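# Push the wheeled drawer pedestal fully under the desk

## Task

Move the rolling drawer pedestal completely beneath the desk so no part of it projects past the desk's front or either side. Its drawer fronts must face the room and run parallel to the desk's front edge. It must stay upright and level, because a tipped or fallen pedestal fails. It must stay in place on its own: if it is only there because the robot is holding or pressing it, the task is not done.

## Robot and tools

Robot: a two-wheeled differential base with passive casters, a vertical column, a head that tilts, and two 6-joint arms (left and right), each ending in a parallel gripper. Folded, as it starts, it measures 0.73 m long, 0.62 m wide and 1.88 m tall, and its front edge sits 0.40 m ahead of the column. The arms cannot reach the floor: the lowest an empty hand gets is about 0.47 m up. So the pedestal will likely be moved by nudging it with the base front or with a hand on its top or drawer pull.

Frames: the base frame has its origin on the floor under the column, midway between the drive wheels. x points forward, y to the robot's left, z up. left_hand and right_hand are reported in this frame. Each is the point where the fingers meet, and the fingertips reach 8 mm past it. The hand's z axis runs along the fingers and its y axis across the opening. The odometry frame is where the base frame was when the scene began.

execute_actions(actions, cameras): actions is a list holding one action or none. An empty list only reports state and images. An action may contain base, joints and speeds, and its motions start together.
- base holds exactly one command, and both are offsets from where the base last measured itself. translate_m drives straight, in metres, from -3 to 3, forward positive; the base cannot move sideways. rotate_rad turns in place, in radians, from -3.2 to 3.2, positive to the left (counter-clockwise seen from above).
- joints is one dictionary covering both arms and the head. Each key is a joint name and each value is an absolute target, not an offset. Ranges: head_tilt_rad -0.61 to 1.308 (0 is level, positive looks down). left_/right_joint1_rad -2.879 to 2.879. joint2 0 to 3.141. joint3 0 to 3.019. joint4 -1.692 to 1.57. joint5 -1.57 to 1.57 (positive swings the hand to the robot's right). joint6 -2.094 to 2.094 (positive rolls clockwise seen from behind). left_/right_gripper_m is the fingertip gap in metres, 0 (closed) to 0.093. A joint you leave out may keep pushing toward its earlier target.
- speeds caps top speed for this action only: translate_m 0.05 to 0.8 m/s, rotate_rad 0.1 to 1 rad/s. The defaults are the maxima. Any base move that would take more than 8.667 s is refused. speeds does not slow the arms.
- cameras picks the images returned: cam_head_left, cam_head_right (504x504 pinhole, on the head), cam_left_wrist, cam_right_wrist (616x616 fisheye), nav_camera (504x504, low on the front, about 0.23 m up), or all. Omitting it gives all, and [] gives none.
A call with an unknown key or an out-of-range number is rejected whole, and nothing moves.

wait(seconds): 0 to 10 s with no new command; it returns state and images. zoom_image(camera, region): region is [x0, y0, x1, y1] in pixels of that camera's latest image, origin at the top-left, at most 504x504. read_manual returns licence text only. finished_scene(scene) ends the scene for good and reports success, so call it only once the pedestal sits correctly with the robot clear of it.

Reading results: base_status and joint_status tell how each motion ended. done means it reached its target; for the base it only means the wheels turned enough, even if they slipped. off_target means it rested short and may still push. contact_stop (base only) means a wheel stalled on something: back off 0.05 m before retrying or turning. time_out means the motion gave up. "joint command not followed" with a cause line means a self-collision check held back that arm's targets; move the joints involved back by 0.05 rad or more, or drive away from whatever blocks it. on_its_own lists uncommanded behaviour, and its "held at" is a target, not the actual position. motor_effort gives left_wheel and right_wheel in percent, positive pushing forward, with the peak in brackets. wheel_motors_off=1 means the wheels are disabled. base_odometry counts wheel turns only, so slip shows up as travel. If turned_by_wheels and turned_by_imu disagree by over about 4% and 0.05 rad, the base hit or slipped. base_tilt is in degrees, forward and right positive. If the forward tilt drops by 0.5 degrees during a move, the robot is leaning back; reverse 0.05 m. Motor temperatures come per arm joint. MOTOR HOT appears at 85 °C, and at 100 °C that arm goes limp and drops (OVER-TEMPERATURE FAULT, limit_stop_at_motor_heat).

Arm geometry (approximate): with joint1 at -1.57 for the left arm or 1.57 for the right, and joints 5 and 6 at 0, the arm lies in a vertical plane facing forward, 0.23 m off the column's side. Let a = j2 - 0.35, b = 1.05 + j2 - j3 and c = b - j4. Then the hand point is about 0.12 + 0.39 sin a + 0.38 cos b + 0.25 cos c m ahead, and 1.46 + 0.39 cos a - 0.38 sin b - 0.25 sin c m up. Example: j2, j3, j4 = 0.93, 0.78, 0.14 gives 0.60 m ahead and 1.21 m up. Expect the real hand to end up to 5 cm lower and nearer the column. Reach is about 1 m from the shoulder. Targets within about 0.03 rad of the current position (0.08 rad for joints 2 and 3) may not move at all. For gentle contact, step about 0.05 rad per call from your last target. To grip, command a gap smaller than the object; off_target is then normal.

Cautions: a desk top between 0.30 and 1.20 m high can slide over the base housing and strike the column, making the wheels slip. Pushing hard for about 3 s cuts the wheel motors for 2 s, and the base then does not hold its place. A blocked arm keeps pushing and heats up, soonest with joint5 turned far; resend its reported positions as targets to relax it. Never let the arms strike or press on each other. Drive slowly near the pedestal so it rolls and does not tip, and finish with the robot withdrawn from it.

Each tool is called as name(argument=value, ...), one argument or row to a line, values as JSON.

## Session

execute_actions(
  actions=[],
)

Scene clock: 0.00 s.
Motor temperatures (°C, as the motors report them): left_arm=[20 20 21 21 18 18] | right_arm=[18 20 22 19 21 20]
base_odometry: x=+0.000 y=+0.000 heading=+0.000 (m, m, rad; odometry frame)
turned_by_wheels: +0.000 (rad since the last result)
turned_by_imu: +0.000 (rad since the last result)
base_tilt: forward=-0.2 right=-0.1 (deg)
base_status: not commanded
joint_positions: head_tilt_rad=+0.883 left_joint1_rad=-1.581 left_joint2_rad=+0.857 left_joint3_rad=+0.417 left_joint4_rad=-0.931 left_joint5_rad=-0.033 left_joint6_rad=-0.074 left_gripper_m=+0.094 right_joint1_rad=+1.568 right_joint2_rad=+0.886 right_joint3_rad=+0.432 right_joint4_rad=-0.913 right_joint5_rad=+0.015 right_joint6_rad=-0.022 right_gripper_m=+0.094
joint_status: not commanded
wheel_motors_off: 0
motor_effort: left_wheel=+2 right_wheel=+2 (%)
left_hand: x=+0.1596 y=+0.2279 z=+1.2487 quat_wxyz=(+0.410, +0.023, -0.911, -0.027) (m; base frame)
right_hand: x=+0.1647 y=-0.2286 z=+1.2419 quat_wxyz=(+0.409, +0.012, -0.912, +0.003) (m; base frame)
pictures: cam_head_left, cam_head_right, cam_left_wrist, cam_right_wrist, nav_camera
Images, in order (width x height): cam_head_left 504x504, cam_head_right 504x504, cam_left_wrist 616x616, cam_right_wrist 616x616, nav_camera 504x504.

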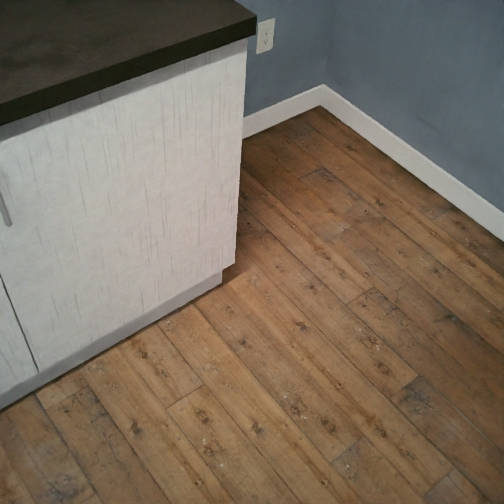

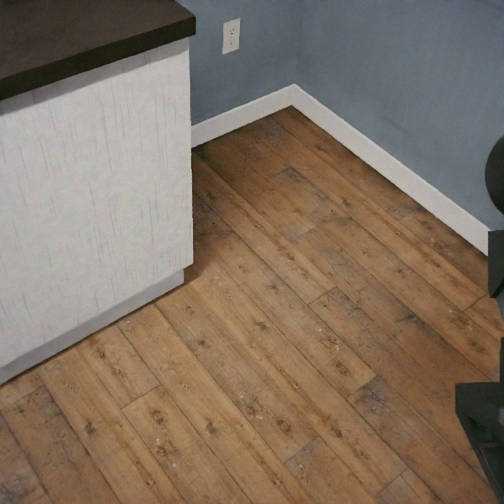

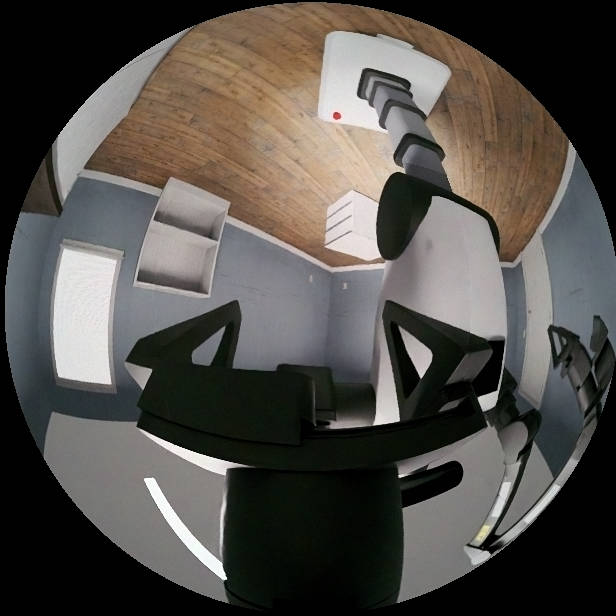

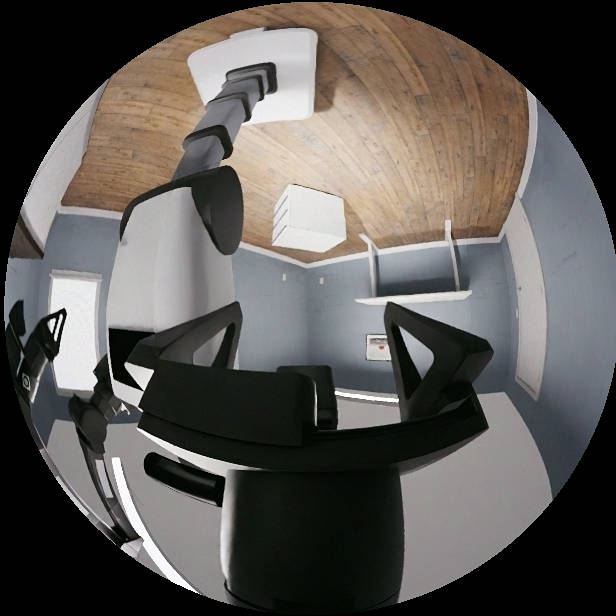

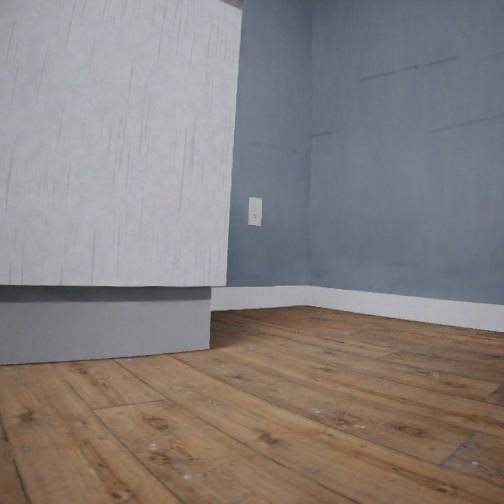

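execute_actions(
  actions=[
    {"base":{"rotate_rad":-2.85},"joints":{"head_tilt_rad":0.5}},
  ],
)

Scene clock: 8.87 s.
Motor temperatures (°C, as the motors report them): left_arm=[20 20 21 21 18 18] | right_arm=[18 20 22 19 21 20]
base_odometry: x=+0.000 y=+0.000 heading=-2.848 (m, m, rad; odometry frame)
turned_by_wheels: -2.848 (rad since the last result)
turned_by_imu: -2.866 (rad since the last result)
base_tilt: forward=-0.1 right=+0.0 (deg)
base_status: done
joint_positions: head_tilt_rad=+0.518 left_joint1_rad=-1.581 left_joint2_rad=+0.857 left_joint3_rad=+0.417 left_joint4_rad=-0.931 left_joint5_rad=-0.033 left_joint6_rad=-0.074 left_gripper_m=+0.094 right_joint1_rad=+1.568 right_joint2_rad=+0.886 right_joint3_rad=+0.432 right_joint4_rad=-0.913 right_joint5_rad=+0.015 right_joint6_rad=-0.022 right_gripper_m=+0.094
joint_status: all done
wheel_motors_off: 0
motor_effort: left_wheel=+9(37) right_wheel=-8(66) (%)
left_hand: x=+0.1596 y=+0.2279 z=+1.2487 quat_wxyz=(+0.410, +0.023, -0.911, -0.027) (m; base frame)
right_hand: x=+0.1647 y=-0.2286 z=+1.2419 quat_wxyz=(+0.409, +0.012, -0.912, +0.003) (m; base frame)
pictures: cam_head_left, cam_head_right, cam_left_wrist, cam_right_wrist, nav_camera
camera_calibration (this result's frames):
cam_head_left: T_world_to_cam=[[-0.016079, -0.997623, 0.0670083, -0.038531], [-0.46586, -0.0518236, -0.883339, 1.39184], [0.884712, -0.0454197, -0.46392, 0.607856], [0, 0, 0, 1]] pos_world=[0.110006, 0.0612994, 1.51404]
cam_head_right: T_world_to_cam=[[-0.0286465, -0.997779, 0.0601339, -0.145924], [-0.477972, -0.0391624, -0.877502, 1.38023], [0.877908, -0.0538797, -0.475789, 0.622289], [0, 0, 0, 1]] pos_world=[0.109218, -0.0580183, 1.51601]
Images, in order (width x height): cam_head_left 504x504, cam_head_right 504x504, cam_left_wrist 616x616, cam_right_wrist 616x616, nav_camera 504x504.

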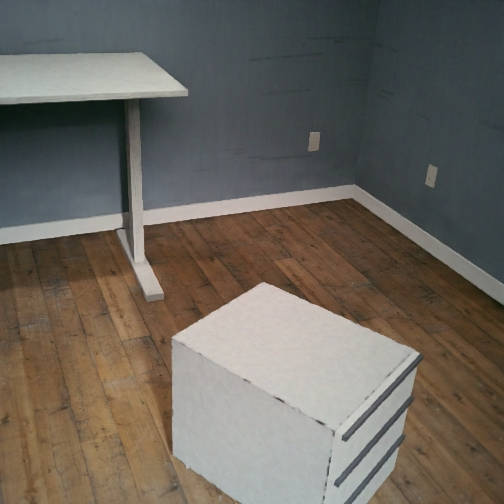

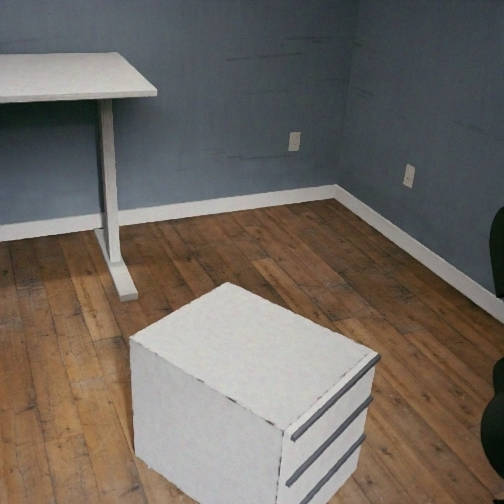

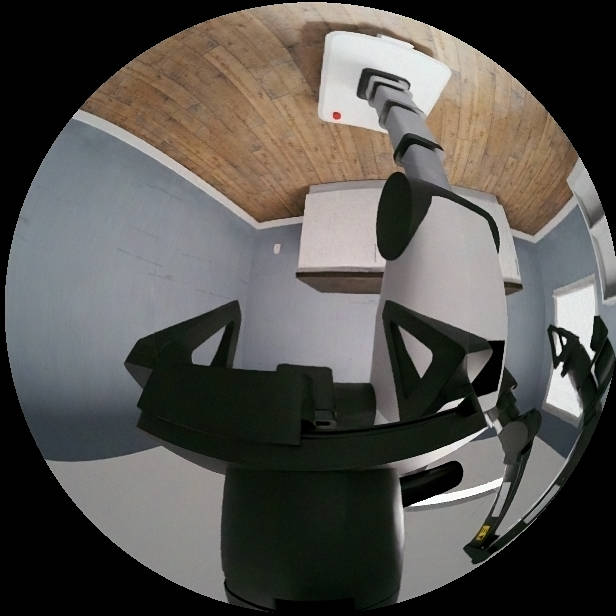

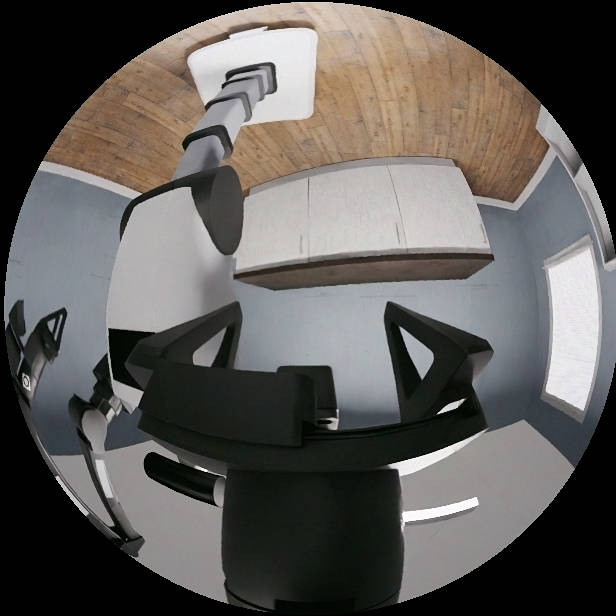

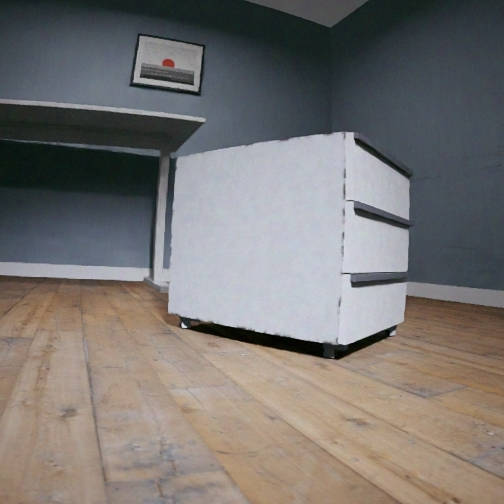

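execute_actions(
  actions=[
    {"base":{"rotate_rad":-0.825}},
  ],
  cameras=[],
)

execute_actions(
  actions=[
    {"base":{"translate_m":1.25}},
  ],
  cameras=[],
)

execute_actions(
  actions=[
    {"base":{"rotate_rad":1.69},"joints":{"head_tilt_rad":0.85}},
  ],
  cameras=["cam_head_left","cam_head_right","nav_camera"],
)

Scene clock: 41.23 s.
Motor temperatures (°C, as the motors report them): left_arm=[20 20 21 21 18 18] | right_arm=[18 20 22 19 21 20]
base_odometry: x=+0.000 y=+0.000 heading=+2.612 (m, m, rad; odometry frame)
turned_by_wheels: -0.823 (rad since the last result)
turned_by_imu: -0.828 (rad since the last result)
base_tilt: forward=-0.2 right=+0.0 (deg)
base_status: done
joint_positions: head_tilt_rad=+0.518 left_joint1_rad=-1.581 left_joint2_rad=+0.857 left_joint3_rad=+0.417 left_joint4_rad=-0.931 left_joint5_rad=-0.033 left_joint6_rad=-0.074 left_gripper_m=+0.094 right_joint1_rad=+1.568 right_joint2_rad=+0.886 right_joint3_rad=+0.432 right_joint4_rad=-0.913 right_joint5_rad=+0.015 right_joint6_rad=-0.022 right_gripper_m=+0.094
joint_status: not commanded
wheel_motors_off: 0
motor_effort: left_wheel=+11(37) right_wheel=-8(34) (%)
left_hand: x=+0.1596 y=+0.2279 z=+1.2487 quat_wxyz=(+0.410, +0.023, -0.911, -0.027) (m; base frame)
right_hand: x=+0.1647 y=-0.2286 z=+1.2419 quat_wxyz=(+0.409, +0.012, -0.912, +0.003) (m; base frame)
pictures: none
No camera images: the call's "cameras" was empty. Leave "cameras" out to get every camera's image.

Scene clock: 44.80 s.
Motor temperatures (°C, as the motors report them): left_arm=[20 20 21 21 18 18] | right_arm=[18 20 22 19 21 20]
base_odometry: x=-1.078 y=+0.632 heading=+2.611 (m, m, rad; odometry frame)
turned_by_wheels: -0.001 (rad since the last result)
turned_by_imu: +0.002 (rad since the last result)
base_tilt: forward=+0.0 right=-0.1 (deg)
base_status: done
joint_positions: head_tilt_rad=+0.518 left_joint1_rad=-1.581 left_joint2_rad=+0.856 left_joint3_rad=+0.416 left_joint4_rad=-0.931 left_joint5_rad=-0.033 left_joint6_rad=-0.074 left_gripper_m=+0.094 right_joint1_rad=+1.568 right_joint2_rad=+0.886 right_joint3_rad=+0.431 right_joint4_rad=-0.913 right_joint5_rad=+0.015 right_joint6_rad=-0.022 right_gripper_m=+0.094
joint_status: not commanded
wheel_motors_off: 0
motor_effort: left_wheel=+1(82) right_wheel=+1(74) (%)
left_hand: x=+0.1595 y=+0.2279 z=+1.2488 quat_wxyz=(+0.410, +0.023, -0.911, -0.027) (m; base frame)
right_hand: x=+0.1638 y=-0.2286 z=+1.2421 quat_wxyz=(+0.410, +0.012, -0.912, +0.003) (m; base frame)
pictures: none
No camera images: the call's "cameras" was empty. Leave "cameras" out to get every camera's image.

Scene clock: 48.17 s.
Motor temperatures (°C, as the motors report them): left_arm=[20 20 21 21 18 18] | right_arm=[18 20 22 19 21 20]
base_odometry: x=-1.078 y=+0.632 heading=-1.984 (m, m, rad; odometry frame)
turned_by_wheels: +1.688 (rad since the last result)
turned_by_imu: +1.699 (rad since the last result)
base_tilt: forward=-0.3 right=+0.1 (deg)
base_status: done
joint_positions: head_tilt_rad=+0.851 left_joint1_rad=-1.581 left_joint2_rad=+0.856 left_joint3_rad=+0.416 left_joint4_rad=-0.931 left_joint5_rad=-0.033 left_joint6_rad=-0.074 left_gripper_m=+0.094 right_joint1_rad=+1.568 right_joint2_rad=+0.886 right_joint3_rad=+0.431 right_joint4_rad=-0.913 right_joint5_rad=+0.015 right_joint6_rad=-0.022 right_gripper_m=+0.094
joint_status: all done
wheel_motors_off: 0
motor_effort: left_wheel=-8(80) right_wheel=+9(48) (%)
left_hand: x=+0.1595 y=+0.2279 z=+1.2488 quat_wxyz=(+0.410, +0.023, -0.911, -0.027) (m; base frame)
right_hand: x=+0.1638 y=-0.2286 z=+1.2421 quat_wxyz=(+0.410, +0.012, -0.912, +0.003) (m; base frame)
pictures: cam_head_left, cam_head_right, nav_camera
camera_calibration (this result's frames):
cam_head_left: T_world_to_cam=[[0.00671349, -0.997623, 0.0685826, -0.0420951], [-0.72907, -0.0518236, -0.682474, 1.09567], [0.684406, -0.0454197, -0.727685, 1.02407], [0, 0, 0, 1]] pos_world=[0.0982213, 0.0612994, 1.49585]
cam_head_right: T_world_to_cam=[[-0.00741089, -0.997779, 0.0661951, -0.15632], [-0.738607, -0.0391624, -0.672997, 1.07832], [0.674095, -0.0538797, -0.736677, 1.03425], [0, 0, 0, 1]] pos_world=[0.0981186, -0.0580183, 1.49796]
Images, in order (width x height): cam_head_left 504x504, cam_head_right 504x504, nav_camera 504x504.

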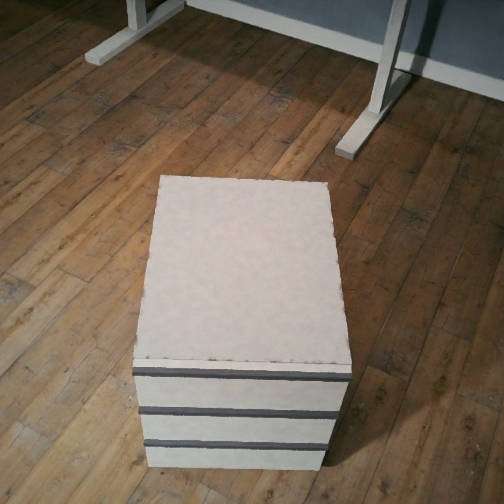

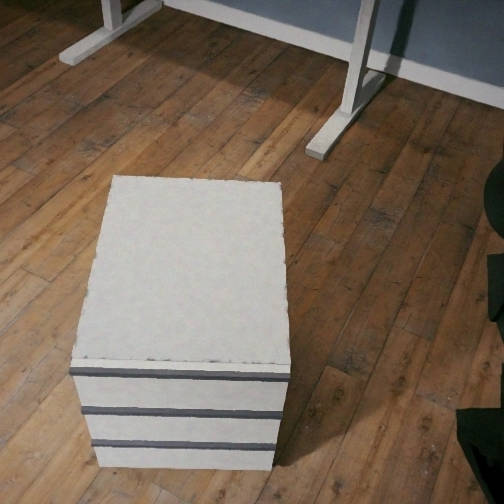

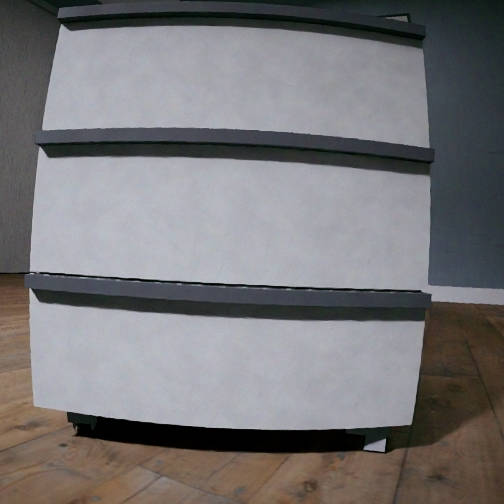

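execute_actions(
  actions=[
    {"base":{"translate_m":0.9},"speeds":{"translate_m":0.13}},
  ],
  cameras=["cam_head_left","cam_head_right"],
)

Scene clock: 64.50 s.
Motor temperatures (°C, as the motors report them): left_arm=[20 20 21 21 18 18] | right_arm=[18 20 22 19 21 20]
base_odometry: x=-1.440 y=-0.192 heading=-1.986 (m, m, rad; odometry frame)
turned_by_wheels: -0.002 (rad since the last result)
turned_by_imu: +0.002 (rad since the last result)
base_tilt: forward=-0.2 right=-0.2 (deg)
base_status: done
joint_positions: head_tilt_rad=+0.853 left_joint1_rad=-1.581 left_joint2_rad=+0.855 left_joint3_rad=+0.417 left_joint4_rad=-0.931 left_joint5_rad=-0.033 left_joint6_rad=-0.074 left_gripper_m=+0.094 right_joint1_rad=+1.568 right_joint2_rad=+0.884 right_joint3_rad=+0.431 right_joint4_rad=-0.913 right_joint5_rad=+0.015 right_joint6_rad=-0.022 right_gripper_m=+0.094
joint_status: not commanded
wheel_motors_off: 0
motor_effort: left_wheel=-3(68) right_wheel=+2(76) (%)
left_hand: x=+0.1603 y=+0.2279 z=+1.2487 quat_wxyz=(+0.409, +0.023, -0.912, -0.027) (m; base frame)
right_hand: x=+0.1643 y=-0.2286 z=+1.2422 quat_wxyz=(+0.409, +0.012, -0.912, +0.003) (m; base frame)
pictures: cam_head_left, cam_head_right
camera_calibration (this result's frames):
cam_head_left: T_world_to_cam=[[0.00684287, -0.997623, 0.0685698, -0.0420818], [-0.730356, -0.0518236, -0.681097, 1.09361], [0.683032, -0.0454197, -0.728975, 1.02612], [0, 0, 0, 1]] pos_world=[0.0981379, 0.0612994, 1.49576]
cam_head_right: T_world_to_cam=[[-0.00728598, -0.997779, 0.0662089, -0.156348], [-0.739876, -0.0391624, -0.671603, 1.07624], [0.672704, -0.0538797, -0.737947, 1.03627], [0, 0, 0, 1]] pos_world=[0.0980392, -0.0580183, 1.49787]
Images, in order (width x height): cam_head_left 504x504, cam_head_right 504x504.

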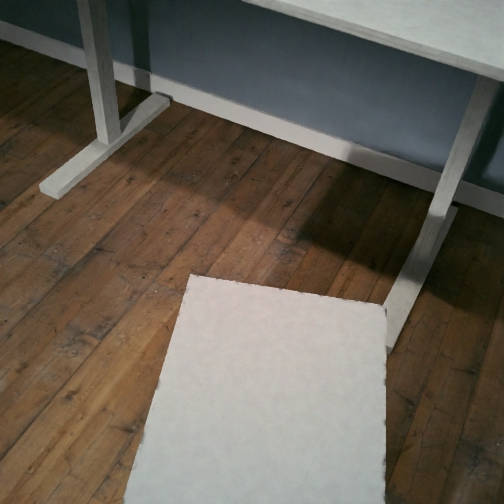

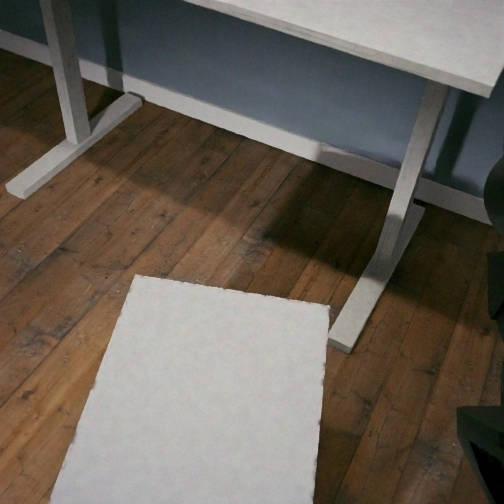

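execute_actions(
  actions=[
    {"base":{"rotate_rad":0.2},"speeds":{"rotate_rad":0.15},"joints":{"head_tilt_rad":1.15}},
  ],
  cameras=["cam_head_left"],
)

execute_actions(
  actions=[
    {"base":{"translate_m":0.2},"speeds":{"translate_m":0.1}},
  ],
  cameras=["cam_head_left","cam_head_right"],
)

Scene clock: 80.13 s.
Motor temperatures (°C, as the motors report them): left_arm=[20 20 21 21 18 18] | right_arm=[18 21 22 19 21 20]
base_odometry: x=-1.440 y=-0.192 heading=-1.789 (m, m, rad; odometry frame)
turned_by_wheels: +0.197 (rad since the last result)
turned_by_imu: +0.196 (rad since the last result)
base_tilt: forward=-0.1 right=+0.0 (deg)
base_status: done
joint_positions: head_tilt_rad=+1.148 left_joint1_rad=-1.581 left_joint2_rad=+0.854 left_joint3_rad=+0.416 left_joint4_rad=-0.931 left_joint5_rad=-0.033 left_joint6_rad=-0.074 left_gripper_m=+0.094 right_joint1_rad=+1.568 right_joint2_rad=+0.884 right_joint3_rad=+0.431 right_joint4_rad=-0.913 right_joint5_rad=+0.015 right_joint6_rad=-0.022 right_gripper_m=+0.094
joint_status: all done
wheel_motors_off: 0
motor_effort: left_wheel=-5(78) right_wheel=+2(94) (%)
left_hand: x=+0.1599 y=+0.2279 z=+1.2489 quat_wxyz=(+0.409, +0.023, -0.912, -0.027) (m; base frame)
right_hand: x=+0.1645 y=-0.2286 z=+1.2422 quat_wxyz=(+0.409, +0.012, -0.912, +0.003) (m; base frame)
pictures: cam_head_left
camera_calibration (this result's frames):
cam_head_left: T_world_to_cam=[[0.0264862, -0.997623, 0.063617, -0.0354367], [-0.896849, -0.0518236, -0.43929, 0.729552], [0.441543, -0.0454197, -0.89609, 1.29556], [0, 0, 0, 1]] pos_world=[0.0831935, 0.0612994, 1.48367]
Images, in order (width x height): cam_head_left 504x504.

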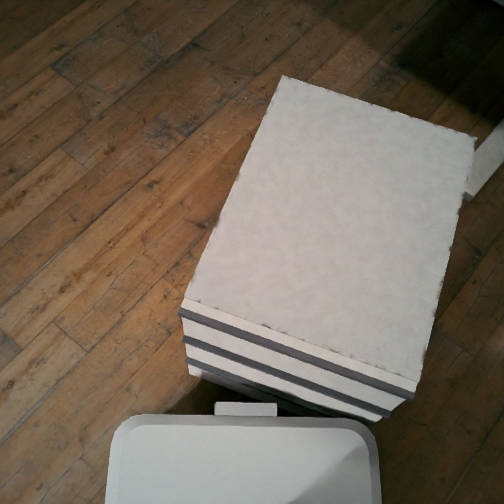

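Scene clock: 82.90 s.
Motor temperatures (°C, as the motors report them): left_arm=[20 20 21 21 18 18] | right_arm=[18 21 22 19 21 20]
base_odometry: x=-1.483 y=-0.388 heading=-1.788 (m, m, rad; odometry frame)
turned_by_wheels: +0.001 (rad since the last result)
turned_by_imu: +0.002 (rad since the last result)
base_tilt: forward=-0.2 right=-0.1 (deg)
base_status: done
joint_positions: head_tilt_rad=+1.149 left_joint1_rad=-1.581 left_joint2_rad=+0.854 left_joint3_rad=+0.418 left_joint4_rad=-0.931 left_joint5_rad=-0.033 left_joint6_rad=-0.074 left_gripper_m=+0.094 right_joint1_rad=+1.568 right_joint2_rad=+0.884 right_joint3_rad=+0.433 right_joint4_rad=-0.913 right_joint5_rad=+0.015 right_joint6_rad=-0.022 right_gripper_m=+0.094
joint_status: not commanded
wheel_motors_off: 0
motor_effort: left_wheel=+3(82) right_wheel=-2(100) (%)
left_hand: x=+0.1607 y=+0.2279 z=+1.2486 quat_wxyz=(+0.409, +0.023, -0.912, -0.027) (m; base frame)
right_hand: x=+0.1653 y=-0.2286 z=+1.2419 quat_wxyz=(+0.408, +0.012, -0.913, +0.003) (m; base frame)
pictures: cam_head_left, cam_head_right
camera_calibration (this result's frames):
cam_head_left: T_world_to_cam=[[0.0265505, -0.997623, 0.0635902, -0.0353986], [-0.897293, -0.0518236, -0.438383, 0.728178], [0.440637, -0.0454197, -0.896536, 1.29629], [0, 0, 0, 1]] pos_world=[0.0831366, 0.0612994, 1.48364]
cam_head_right: T_world_to_cam=[[0.0123475, -0.997779, 0.0654542, -0.156167], [-0.903628, -0.0391624, -0.426524, 0.707007], [0.428141, -0.0538797, -0.902105, 1.3013], [0, 0, 0, 1]] pos_world=[0.0836584, -0.0580183, 1.48569]
Images, in order (width x height): cam_head_left 504x504, cam_head_right 504x504.

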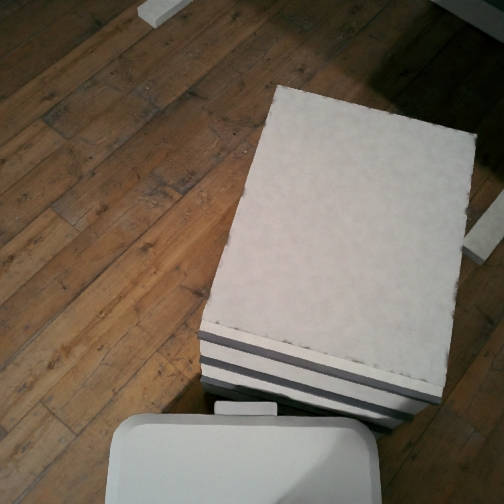

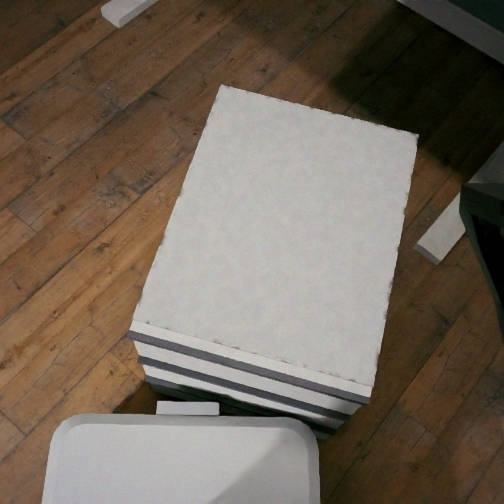

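execute_actions(
  actions=[
    {"base":{"rotate_rad":-0.27},"speeds":{"rotate_rad":0.2}},
  ],
  cameras=["cam_head_left"],
)

execute_actions(
  actions=[
    {"base":{"translate_m":0.25},"speeds":{"translate_m":0.1}},
  ],
  cameras=["cam_head_left","cam_head_right"],
)

Scene clock: 99.20 s.
Motor temperatures (°C, as the motors report them): left_arm=[20 20 21 21 18 18] | right_arm=[18 21 22 19 21 20]
base_odometry: x=-1.483 y=-0.388 heading=-2.056 (m, m, rad; odometry frame)
turned_by_wheels: -0.268 (rad since the last result)
turned_by_imu: -0.267 (rad since the last result)
base_tilt: forward=-0.3 right=-0.3 (deg)
base_status: done
joint_positions: head_tilt_rad=+1.149 left_joint1_rad=-1.581 left_joint2_rad=+0.854 left_joint3_rad=+0.418 left_joint4_rad=-0.931 left_joint5_rad=-0.033 left_joint6_rad=-0.074 left_gripper_m=+0.094 right_joint1_rad=+1.568 right_joint2_rad=+0.884 right_joint3_rad=+0.433 right_joint4_rad=-0.913 right_joint5_rad=+0.015 right_joint6_rad=-0.022 right_gripper_m=+0.094
joint_status: not commanded
wheel_motors_off: 0
motor_effort: left_wheel=+1(52) right_wheel=-2(68) (%)
left_hand: x=+0.1607 y=+0.2279 z=+1.2486 quat_wxyz=(+0.409, +0.023, -0.912, -0.027) (m; base frame)
right_hand: x=+0.1653 y=-0.2286 z=+1.2419 quat_wxyz=(+0.408, +0.012, -0.913, +0.003) (m; base frame)
pictures: cam_head_left
camera_calibration (this result's frames):
cam_head_left: T_world_to_cam=[[0.0265505, -0.997623, 0.0635902, -0.0353986], [-0.897293, -0.0518236, -0.438383, 0.728178], [0.440637, -0.0454197, -0.896536, 1.29629], [0, 0, 0, 1]] pos_world=[0.0831366, 0.0612994, 1.48364]
Images, in order (width x height): cam_head_left 504x504.

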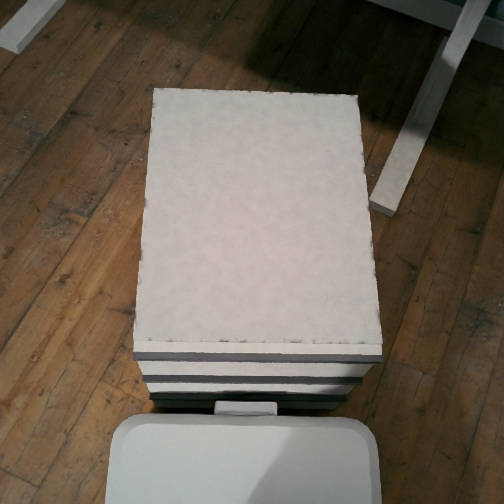

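Scene clock: 102.53 s.
Motor temperatures (°C, as the motors report them): left_arm=[20 20 21 21 18 18] | right_arm=[18 21 22 19 21 20]
base_odometry: x=-1.600 y=-0.609 heading=-2.057 (m, m, rad; odometry frame)
turned_by_wheels: -0.001 (rad since the last result)
turned_by_imu: +0.000 (rad since the last result)
base_tilt: forward=-0.1 right=+0.0 (deg)
base_status: done
joint_positions: head_tilt_rad=+1.150 left_joint1_rad=-1.581 left_joint2_rad=+0.853 left_joint3_rad=+0.419 left_joint4_rad=-0.931 left_joint5_rad=-0.033 left_joint6_rad=-0.074 left_gripper_m=+0.094 right_joint1_rad=+1.568 right_joint2_rad=+0.883 right_joint3_rad=+0.433 right_joint4_rad=-0.913 right_joint5_rad=+0.015 right_joint6_rad=-0.022 right_gripper_m=+0.094
joint_status: not commanded
wheel_motors_off: 0
motor_effort: left_wheel=-1(72) right_wheel=+2(76) (%)
left_hand: x=+0.1615 y=+0.2278 z=+1.2486 quat_wxyz=(+0.408, +0.023, -0.912, -0.027) (m; base frame)
right_hand: x=+0.1657 y=-0.2286 z=+1.2419 quat_wxyz=(+0.408, +0.012, -0.913, +0.003) (m; base frame)
pictures: cam_head_left, cam_head_right
camera_calibration (this result's frames):
cam_head_left: T_world_to_cam=[[0.0266146, -0.997623, 0.0635634, -0.0353605], [-0.897734, -0.0518236, -0.437478, 0.726806], [0.439732, -0.0454197, -0.89698, 1.29702], [0, 0, 0, 1]] pos_world=[0.0830797, 0.0612994, 1.48361]
cam_head_right: T_world_to_cam=[[0.0124136, -0.997779, 0.0654417, -0.156151], [-0.904058, -0.0391624, -0.425613, 0.705624], [0.42723, -0.0538797, -0.902536, 1.30201], [0, 0, 0, 1]] pos_world=[0.0836036, -0.0580183, 1.48566]
Images, in order (width x height): cam_head_left 504x504, cam_head_right 504x504.

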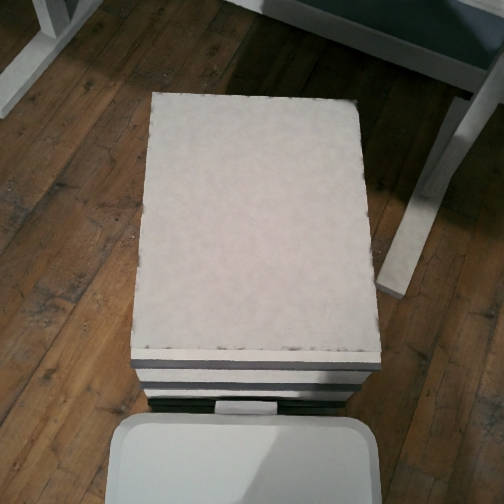

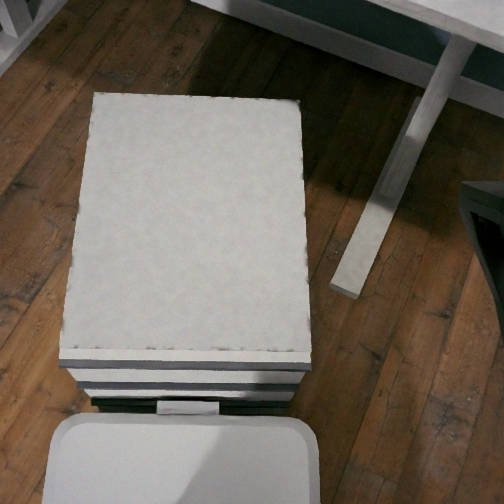

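execute_actions(
  actions=[
    {"base":{"translate_m":0.22},"speeds":{"translate_m":0.1}},
  ],
  cameras=["cam_head_left","cam_head_right"],
)

Scene clock: 109.40 s.
Motor temperatures (°C, as the motors report them): left_arm=[20 20 21 21 18 18] | right_arm=[18 21 22 19 21 20]
base_odometry: x=-1.703 y=-0.804 heading=-2.057 (m, m, rad; odometry frame)
turned_by_wheels: +0.000 (rad since the last result)
turned_by_imu: +0.002 (rad since the last result)
base_tilt: forward=+0.0 right=+0.0 (deg)
base_status: done
joint_positions: head_tilt_rad=+1.150 left_joint1_rad=-1.581 left_joint2_rad=+0.853 left_joint3_rad=+0.418 left_joint4_rad=-0.931 left_joint5_rad=-0.033 left_joint6_rad=-0.074 left_gripper_m=+0.094 right_joint1_rad=+1.568 right_joint2_rad=+0.883 right_joint3_rad=+0.432 right_joint4_rad=-0.913 right_joint5_rad=+0.015 right_joint6_rad=-0.022 right_gripper_m=+0.094
joint_status: not commanded
wheel_motors_off: 0
motor_effort: left_wheel=+0(70) right_wheel=+1(59) (%)
left_hand: x=+0.1611 y=+0.2279 z=+1.2487 quat_wxyz=(+0.408, +0.023, -0.912, -0.027) (m; base frame)
right_hand: x=+0.1654 y=-0.2286 z=+1.2420 quat_wxyz=(+0.408, +0.012, -0.913, +0.003) (m; base frame)
pictures: cam_head_left, cam_head_right
camera_calibration (this result's frames):
cam_head_left: T_world_to_cam=[[0.0266147, -0.997623, 0.0635633, -0.0353605], [-0.897735, -0.0518236, -0.437477, 0.726805], [0.439731, -0.0454197, -0.89698, 1.29702], [0, 0, 0, 1]] pos_world=[0.0830797, 0.0612994, 1.48361]
cam_head_right: T_world_to_cam=[[0.0124136, -0.997779, 0.0654417, -0.156151], [-0.904058, -0.0391624, -0.425612, 0.705623], [0.427229, -0.0538797, -0.902536, 1.30201], [0, 0, 0, 1]] pos_world=[0.0836035, -0.0580183, 1.48566]
Images, in order (width x height): cam_head_left 504x504, cam_head_right 504x504.

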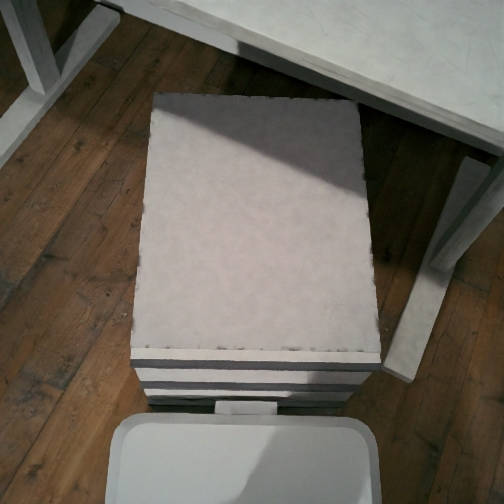

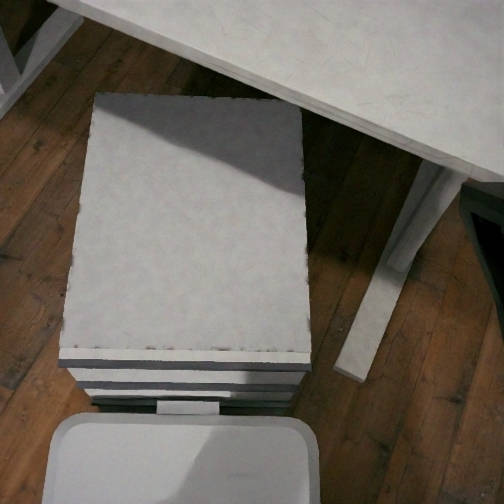

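execute_actions(
  actions=[
    {"base":{"translate_m":-0.08}},
  ],
  cameras=[],
)

execute_actions(
  actions=[
    {"base":{"rotate_rad":-1.1},"speeds":{"rotate_rad":0.6}},
  ],
  cameras=[],
)

execute_actions(
  actions=[
    {"base":{"translate_m":-0.48}},
  ],
  cameras=[],
)

execute_actions(
  actions=[
    {"base":{"rotate_rad":0.7},"joints":{"head_tilt_rad":0.95}},
  ],
  cameras=["cam_head_left","cam_head_right","nav_camera"],
)

Scene clock: 122.70 s.
Motor temperatures (°C, as the motors report them): left_arm=[20 20 21 22 18 18] | right_arm=[18 21 22 19 21 20]
base_odometry: x=-1.665 y=-0.733 heading=-2.056 (m, m, rad; odometry frame)
turned_by_wheels: +0.000 (rad since the last result)
turned_by_imu: +0.001 (rad since the last result)
base_tilt: forward=+0.0 right=+0.0 (deg)
base_status: done
joint_positions: head_tilt_rad=+1.150 left_joint1_rad=-1.581 left_joint2_rad=+0.852 left_joint3_rad=+0.414 left_joint4_rad=-0.931 left_joint5_rad=-0.033 left_joint6_rad=-0.074 left_gripper_m=+0.094 right_joint1_rad=+1.568 right_joint2_rad=+0.882 right_joint3_rad=+0.429 right_joint4_rad=-0.913 right_joint5_rad=+0.015 right_joint6_rad=-0.022 right_gripper_m=+0.094
joint_status: not commanded
wheel_motors_off: 0
motor_effort: left_wheel=+1(43) right_wheel=+0(36) (%)
left_hand: x=+0.1594 y=+0.2279 z=+1.2492 quat_wxyz=(+0.409, +0.023, -0.912, -0.027) (m; base frame)
right_hand: x=+0.1639 y=-0.2286 z=+1.2425 quat_wxyz=(+0.409, +0.012, -0.912, +0.003) (m; base frame)
pictures: none
No camera images: the call's "cameras" was empty. Leave "cameras" out to get every camera's image.

Scene clock: 125.80 s.
Motor temperatures (°C, as the motors report them): left_arm=[20 20 21 22 18 18] | right_arm=[18 21 22 19 21 20]
base_odometry: x=-1.665 y=-0.733 heading=+3.129 (m, m, rad; odometry frame)
turned_by_wheels: -1.098 (rad since the last result)
turned_by_imu: -1.102 (rad since the last result)
base_tilt: forward=-0.1 right=-0.1 (deg)
base_status: done
joint_positions: head_tilt_rad=+1.150 left_joint1_rad=-1.581 left_joint2_rad=+0.852 left_joint3_rad=+0.414 left_joint4_rad=-0.931 left_joint5_rad=-0.033 left_joint6_rad=-0.074 left_gripper_m=+0.094 right_joint1_rad=+1.568 right_joint2_rad=+0.882 right_joint3_rad=+0.429 right_joint4_rad=-0.913 right_joint5_rad=+0.015 right_joint6_rad=-0.022 right_gripper_m=+0.094
joint_status: not commanded
wheel_motors_off: 0
motor_effort: left_wheel=+9(68) right_wheel=-8(74) (%)
left_hand: x=+0.1594 y=+0.2279 z=+1.2492 quat_wxyz=(+0.409, +0.023, -0.912, -0.027) (m; base frame)
right_hand: x=+0.1639 y=-0.2286 z=+1.2425 quat_wxyz=(+0.409, +0.012, -0.912, +0.003) (m; base frame)
pictures: none
No camera images: the call's "cameras" was empty. Leave "cameras" out to get every camera's image.

Scene clock: 128.07 s.
Motor temperatures (°C, as the motors report them): left_arm=[20 20 21 22 18 18] | right_arm=[18 21 22 19 21 20]
base_odometry: x=-1.185 y=-0.740 heading=+3.129 (m, m, rad; odometry frame)
turned_by_wheels: +0.000 (rad since the last result)
turned_by_imu: +0.000 (rad since the last result)
base_tilt: forward=-0.3 right=+0.1 (deg)
base_status: done
joint_positions: head_tilt_rad=+1.150 left_joint1_rad=-1.581 left_joint2_rad=+0.852 left_joint3_rad=+0.412 left_joint4_rad=-0.931 left_joint5_rad=-0.033 left_joint6_rad=-0.074 left_gripper_m=+0.094 right_joint1_rad=+1.568 right_joint2_rad=+0.882 right_joint3_rad=+0.428 right_joint4_rad=-0.913 right_joint5_rad=+0.015 right_joint6_rad=-0.022 right_gripper_m=+0.094
joint_status: not commanded
wheel_motors_off: 0
motor_effort: left_wheel=+3(80) right_wheel=+0(74) (%)
left_hand: x=+0.1584 y=+0.2279 z=+1.2495 quat_wxyz=(+0.410, +0.023, -0.911, -0.027) (m; base frame)
right_hand: x=+0.1632 y=-0.2286 z=+1.2428 quat_wxyz=(+0.409, +0.012, -0.912, +0.003) (m; base frame)
pictures: none
No camera images: the call's "cameras" was empty. Leave "cameras" out to get every camera's image.

Scene clock: 130.43 s.
Motor temperatures (°C, as the motors report them): left_arm=[20 20 21 22 18 18] | right_arm=[18 21 22 19 21 20]
base_odometry: x=-1.185 y=-0.740 heading=-2.456 (m, m, rad; odometry frame)
turned_by_wheels: +0.698 (rad since the last result)
turned_by_imu: +0.702 (rad since the last result)
base_tilt: forward=-0.2 right=-0.1 (deg)
base_status: done
joint_positions: head_tilt_rad=+0.964 left_joint1_rad=-1.581 left_joint2_rad=+0.852 left_joint3_rad=+0.412 left_joint4_rad=-0.931 left_joint5_rad=-0.033 left_joint6_rad=-0.074 left_gripper_m=+0.094 right_joint1_rad=+1.568 right_joint2_rad=+0.882 right_joint3_rad=+0.428 right_joint4_rad=-0.913 right_joint5_rad=+0.015 right_joint6_rad=-0.022 right_gripper_m=+0.094
joint_status: all done
wheel_motors_off: 0
motor_effort: left_wheel=-7(50) right_wheel=+9(76) (%)
left_hand: x=+0.1584 y=+0.2279 z=+1.2495 quat_wxyz=(+0.410, +0.023, -0.911, -0.027) (m; base frame)
right_hand: x=+0.1632 y=-0.2286 z=+1.2428 quat_wxyz=(+0.409, +0.012, -0.912, +0.003) (m; base frame)
pictures: cam_head_left, cam_head_right, nav_camera
camera_calibration (this result's frames):
cam_head_left: T_world_to_cam=[[0.0144143, -0.997623, 0.067386, -0.0406373], [-0.801467, -0.0518236, -0.59579, 0.965793], [0.597866, -0.0454197, -0.800308, 1.14024], [0, 0, 0, 1]] pos_world=[0.092928, 0.0612994, 1.49069]
cam_head_right: T_world_to_cam=[[0.00011065, -0.997779, 0.0666085, -0.157333], [-0.809873, -0.0391624, -0.585297, 0.946829], [0.586606, -0.0538797, -0.808078, 1.14858], [0, 0, 0, 1]] pos_world=[0.0930644, -0.0580183, 1.4928]
Images, in order (width x height): cam_head_left 504x504, cam_head_right 504x504, nav_camera 504x504.

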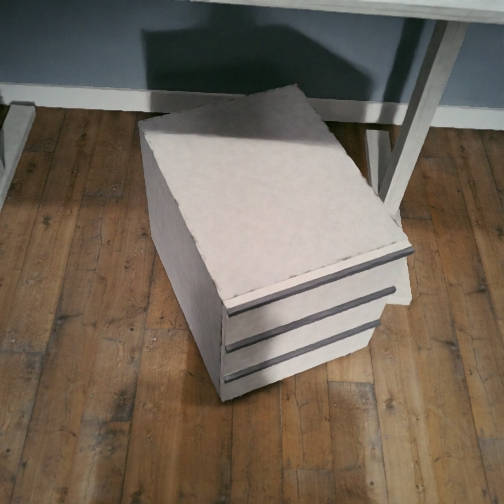

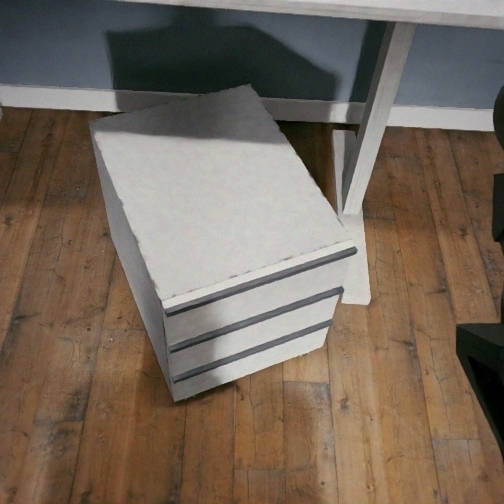

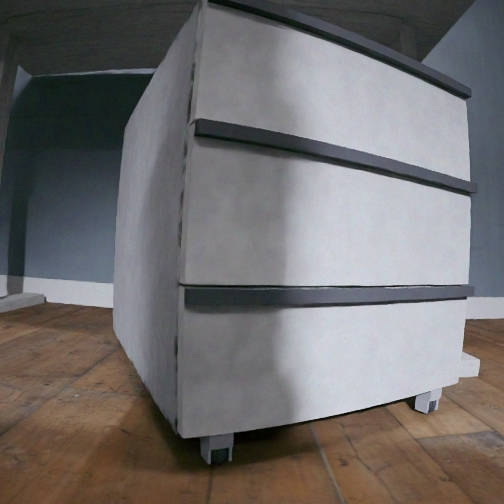

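execute_actions(
  actions=[
    {"base":{"translate_m":0.45},"speeds":{"translate_m":0.1},"joints":{"head_tilt_rad":1.15}},
  ],
  cameras=["cam_head_left","cam_head_right"],
)

Scene clock: 141.87 s.
Motor temperatures (°C, as the motors report them): left_arm=[20 20 21 22 18 18] | right_arm=[18 21 22 19 21 20]
base_odometry: x=-1.534 y=-1.025 heading=-2.456 (m, m, rad; odometry frame)
turned_by_wheels: +0.000 (rad since the last result)
turned_by_imu: +0.003 (rad since the last result)
base_tilt: forward=-0.3 right=-0.1 (deg)
base_status: done
joint_positions: head_tilt_rad=+1.150 left_joint1_rad=-1.581 left_joint2_rad=+0.851 left_joint3_rad=+0.417 left_joint4_rad=-0.931 left_joint5_rad=-0.033 left_joint6_rad=-0.074 left_gripper_m=+0.094 right_joint1_rad=+1.568 right_joint2_rad=+0.881 right_joint3_rad=+0.431 right_joint4_rad=-0.913 right_joint5_rad=+0.015 right_joint6_rad=-0.022 right_gripper_m=+0.094
joint_status: all done
wheel_motors_off: 0
motor_effort: left_wheel=+0(81) right_wheel=+1(76) (%)
left_hand: x=+0.1608 y=+0.2279 z=+1.2489 quat_wxyz=(+0.408, +0.023, -0.912, -0.027) (m; base frame)
right_hand: x=+0.1651 y=-0.2286 z=+1.2423 quat_wxyz=(+0.408, +0.012, -0.913, +0.003) (m; base frame)
pictures: cam_head_left, cam_head_right
camera_calibration (this result's frames):
cam_head_left: T_world_to_cam=[[0.0265938, -0.997623, 0.0635721, -0.0353729], [-0.897591, -0.0518236, -0.437772, 0.727251], [0.440026, -0.0454197, -0.896836, 1.29678], [0, 0, 0, 1]] pos_world=[0.0830982, 0.0612994, 1.48362]
cam_head_right: T_world_to_cam=[[0.0123921, -0.997779, 0.0654457, -0.156156], [-0.903918, -0.0391624, -0.425909, 0.706073], [0.427526, -0.0538797, -0.902396, 1.30178], [0, 0, 0, 1]] pos_world=[0.0836214, -0.0580183, 1.48567]
Images, in order (width x height): cam_head_left 504x504, cam_head_right 504x504.

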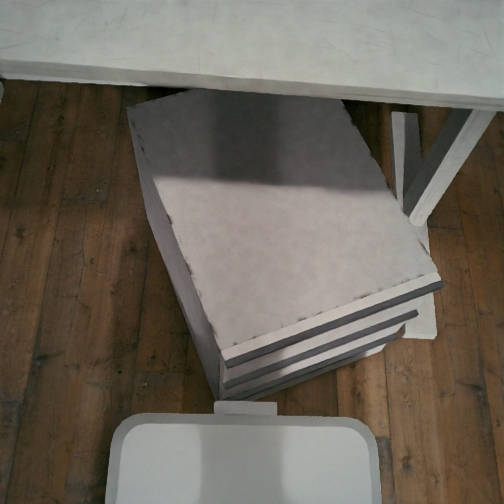

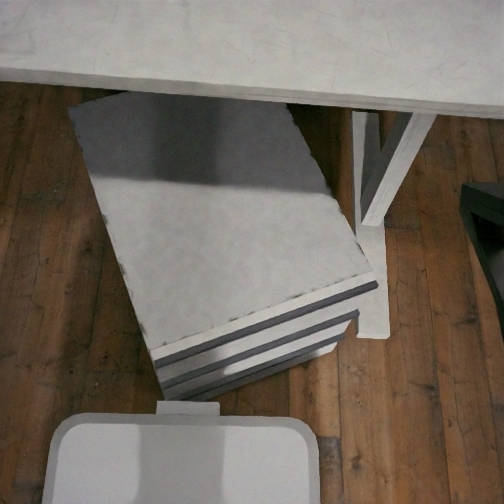

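execute_actions(
  actions=[
    {"base":{"rotate_rad":0.3},"speeds":{"rotate_rad":0.2}},
  ],
  cameras=["cam_head_left"],
)

execute_actions(
  actions=[
    {"base":{"translate_m":0.1},"speeds":{"translate_m":0.06}},
  ],
  cameras=["cam_head_left"],
)

Scene clock: 157.87 s.
Motor temperatures (°C, as the motors report them): left_arm=[20 20 21 22 18 18] | right_arm=[18 21 22 19 21 20]
base_odometry: x=-1.534 y=-1.025 heading=-2.157 (m, m, rad; odometry frame)
turned_by_wheels: +0.299 (rad since the last result)
turned_by_imu: +0.298 (rad since the last result)
base_tilt: forward=+0.0 right=-0.2 (deg)
base_status: done
joint_positions: head_tilt_rad=+1.150 left_joint1_rad=-1.581 left_joint2_rad=+0.851 left_joint3_rad=+0.417 left_joint4_rad=-0.931 left_joint5_rad=-0.033 left_joint6_rad=-0.074 left_gripper_m=+0.094 right_joint1_rad=+1.568 right_joint2_rad=+0.881 right_joint3_rad=+0.431 right_joint4_rad=-0.913 right_joint5_rad=+0.015 right_joint6_rad=-0.022 right_gripper_m=+0.094
joint_status: not commanded
wheel_motors_off: 0
motor_effort: left_wheel=-6(73) right_wheel=+4(63) (%)
left_hand: x=+0.1608 y=+0.2279 z=+1.2489 quat_wxyz=(+0.408, +0.023, -0.912, -0.027) (m; base frame)
right_hand: x=+0.1651 y=-0.2286 z=+1.2423 quat_wxyz=(+0.408, +0.012, -0.913, +0.003) (m; base frame)
pictures: cam_head_left
camera_calibration (this result's frames):
cam_head_left: T_world_to_cam=[[0.0265938, -0.997623, 0.0635721, -0.0353729], [-0.897591, -0.0518236, -0.437772, 0.727251], [0.440026, -0.0454197, -0.896836, 1.29678], [0, 0, 0, 1]] pos_world=[0.0830982, 0.0612994, 1.48362]
Images, in order (width x height): cam_head_left 504x504.

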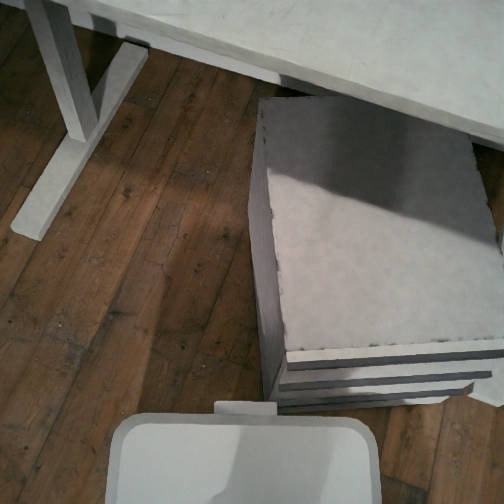

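Scene clock: 160.40 s.
Motor temperatures (°C, as the motors report them): left_arm=[20 20 21 22 18 18] | right_arm=[18 21 22 19 21 20]
base_odometry: x=-1.589 y=-1.108 heading=-2.157 (m, m, rad; odometry frame)
turned_by_wheels: +0.001 (rad since the last result)
turned_by_imu: +0.002 (rad since the last result)
base_tilt: forward=-0.2 right=+0.0 (deg)
base_status: done
joint_positions: head_tilt_rad=+1.150 left_joint1_rad=-1.581 left_joint2_rad=+0.852 left_joint3_rad=+0.417 left_joint4_rad=-0.931 left_joint5_rad=-0.033 left_joint6_rad=-0.074 left_gripper_m=+0.094 right_joint1_rad=+1.568 right_joint2_rad=+0.882 right_joint3_rad=+0.431 right_joint4_rad=-0.913 right_joint5_rad=+0.015 right_joint6_rad=-0.022 right_gripper_m=+0.094
joint_status: not commanded
wheel_motors_off: 0
motor_effort: left_wheel=+1(100) right_wheel=+0(87) (%)
left_hand: x=+0.1607 y=+0.2279 z=+1.2489 quat_wxyz=(+0.408, +0.023, -0.912, -0.027) (m; base frame)
right_hand: x=+0.1652 y=-0.2286 z=+1.2422 quat_wxyz=(+0.408, +0.012, -0.913, +0.003) (m; base frame)
pictures: cam_head_left
camera_calibration (this result's frames):
cam_head_left: T_world_to_cam=[[0.0265938, -0.997623, 0.0635721, -0.0353729], [-0.897591, -0.0518236, -0.437772, 0.727251], [0.440026, -0.0454197, -0.896836, 1.29678], [0, 0, 0, 1]] pos_world=[0.0830982, 0.0612994, 1.48362]
Images, in order (width x height): cam_head_left 504x504.

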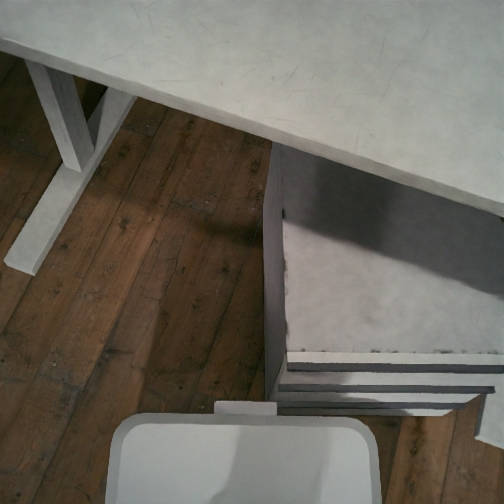

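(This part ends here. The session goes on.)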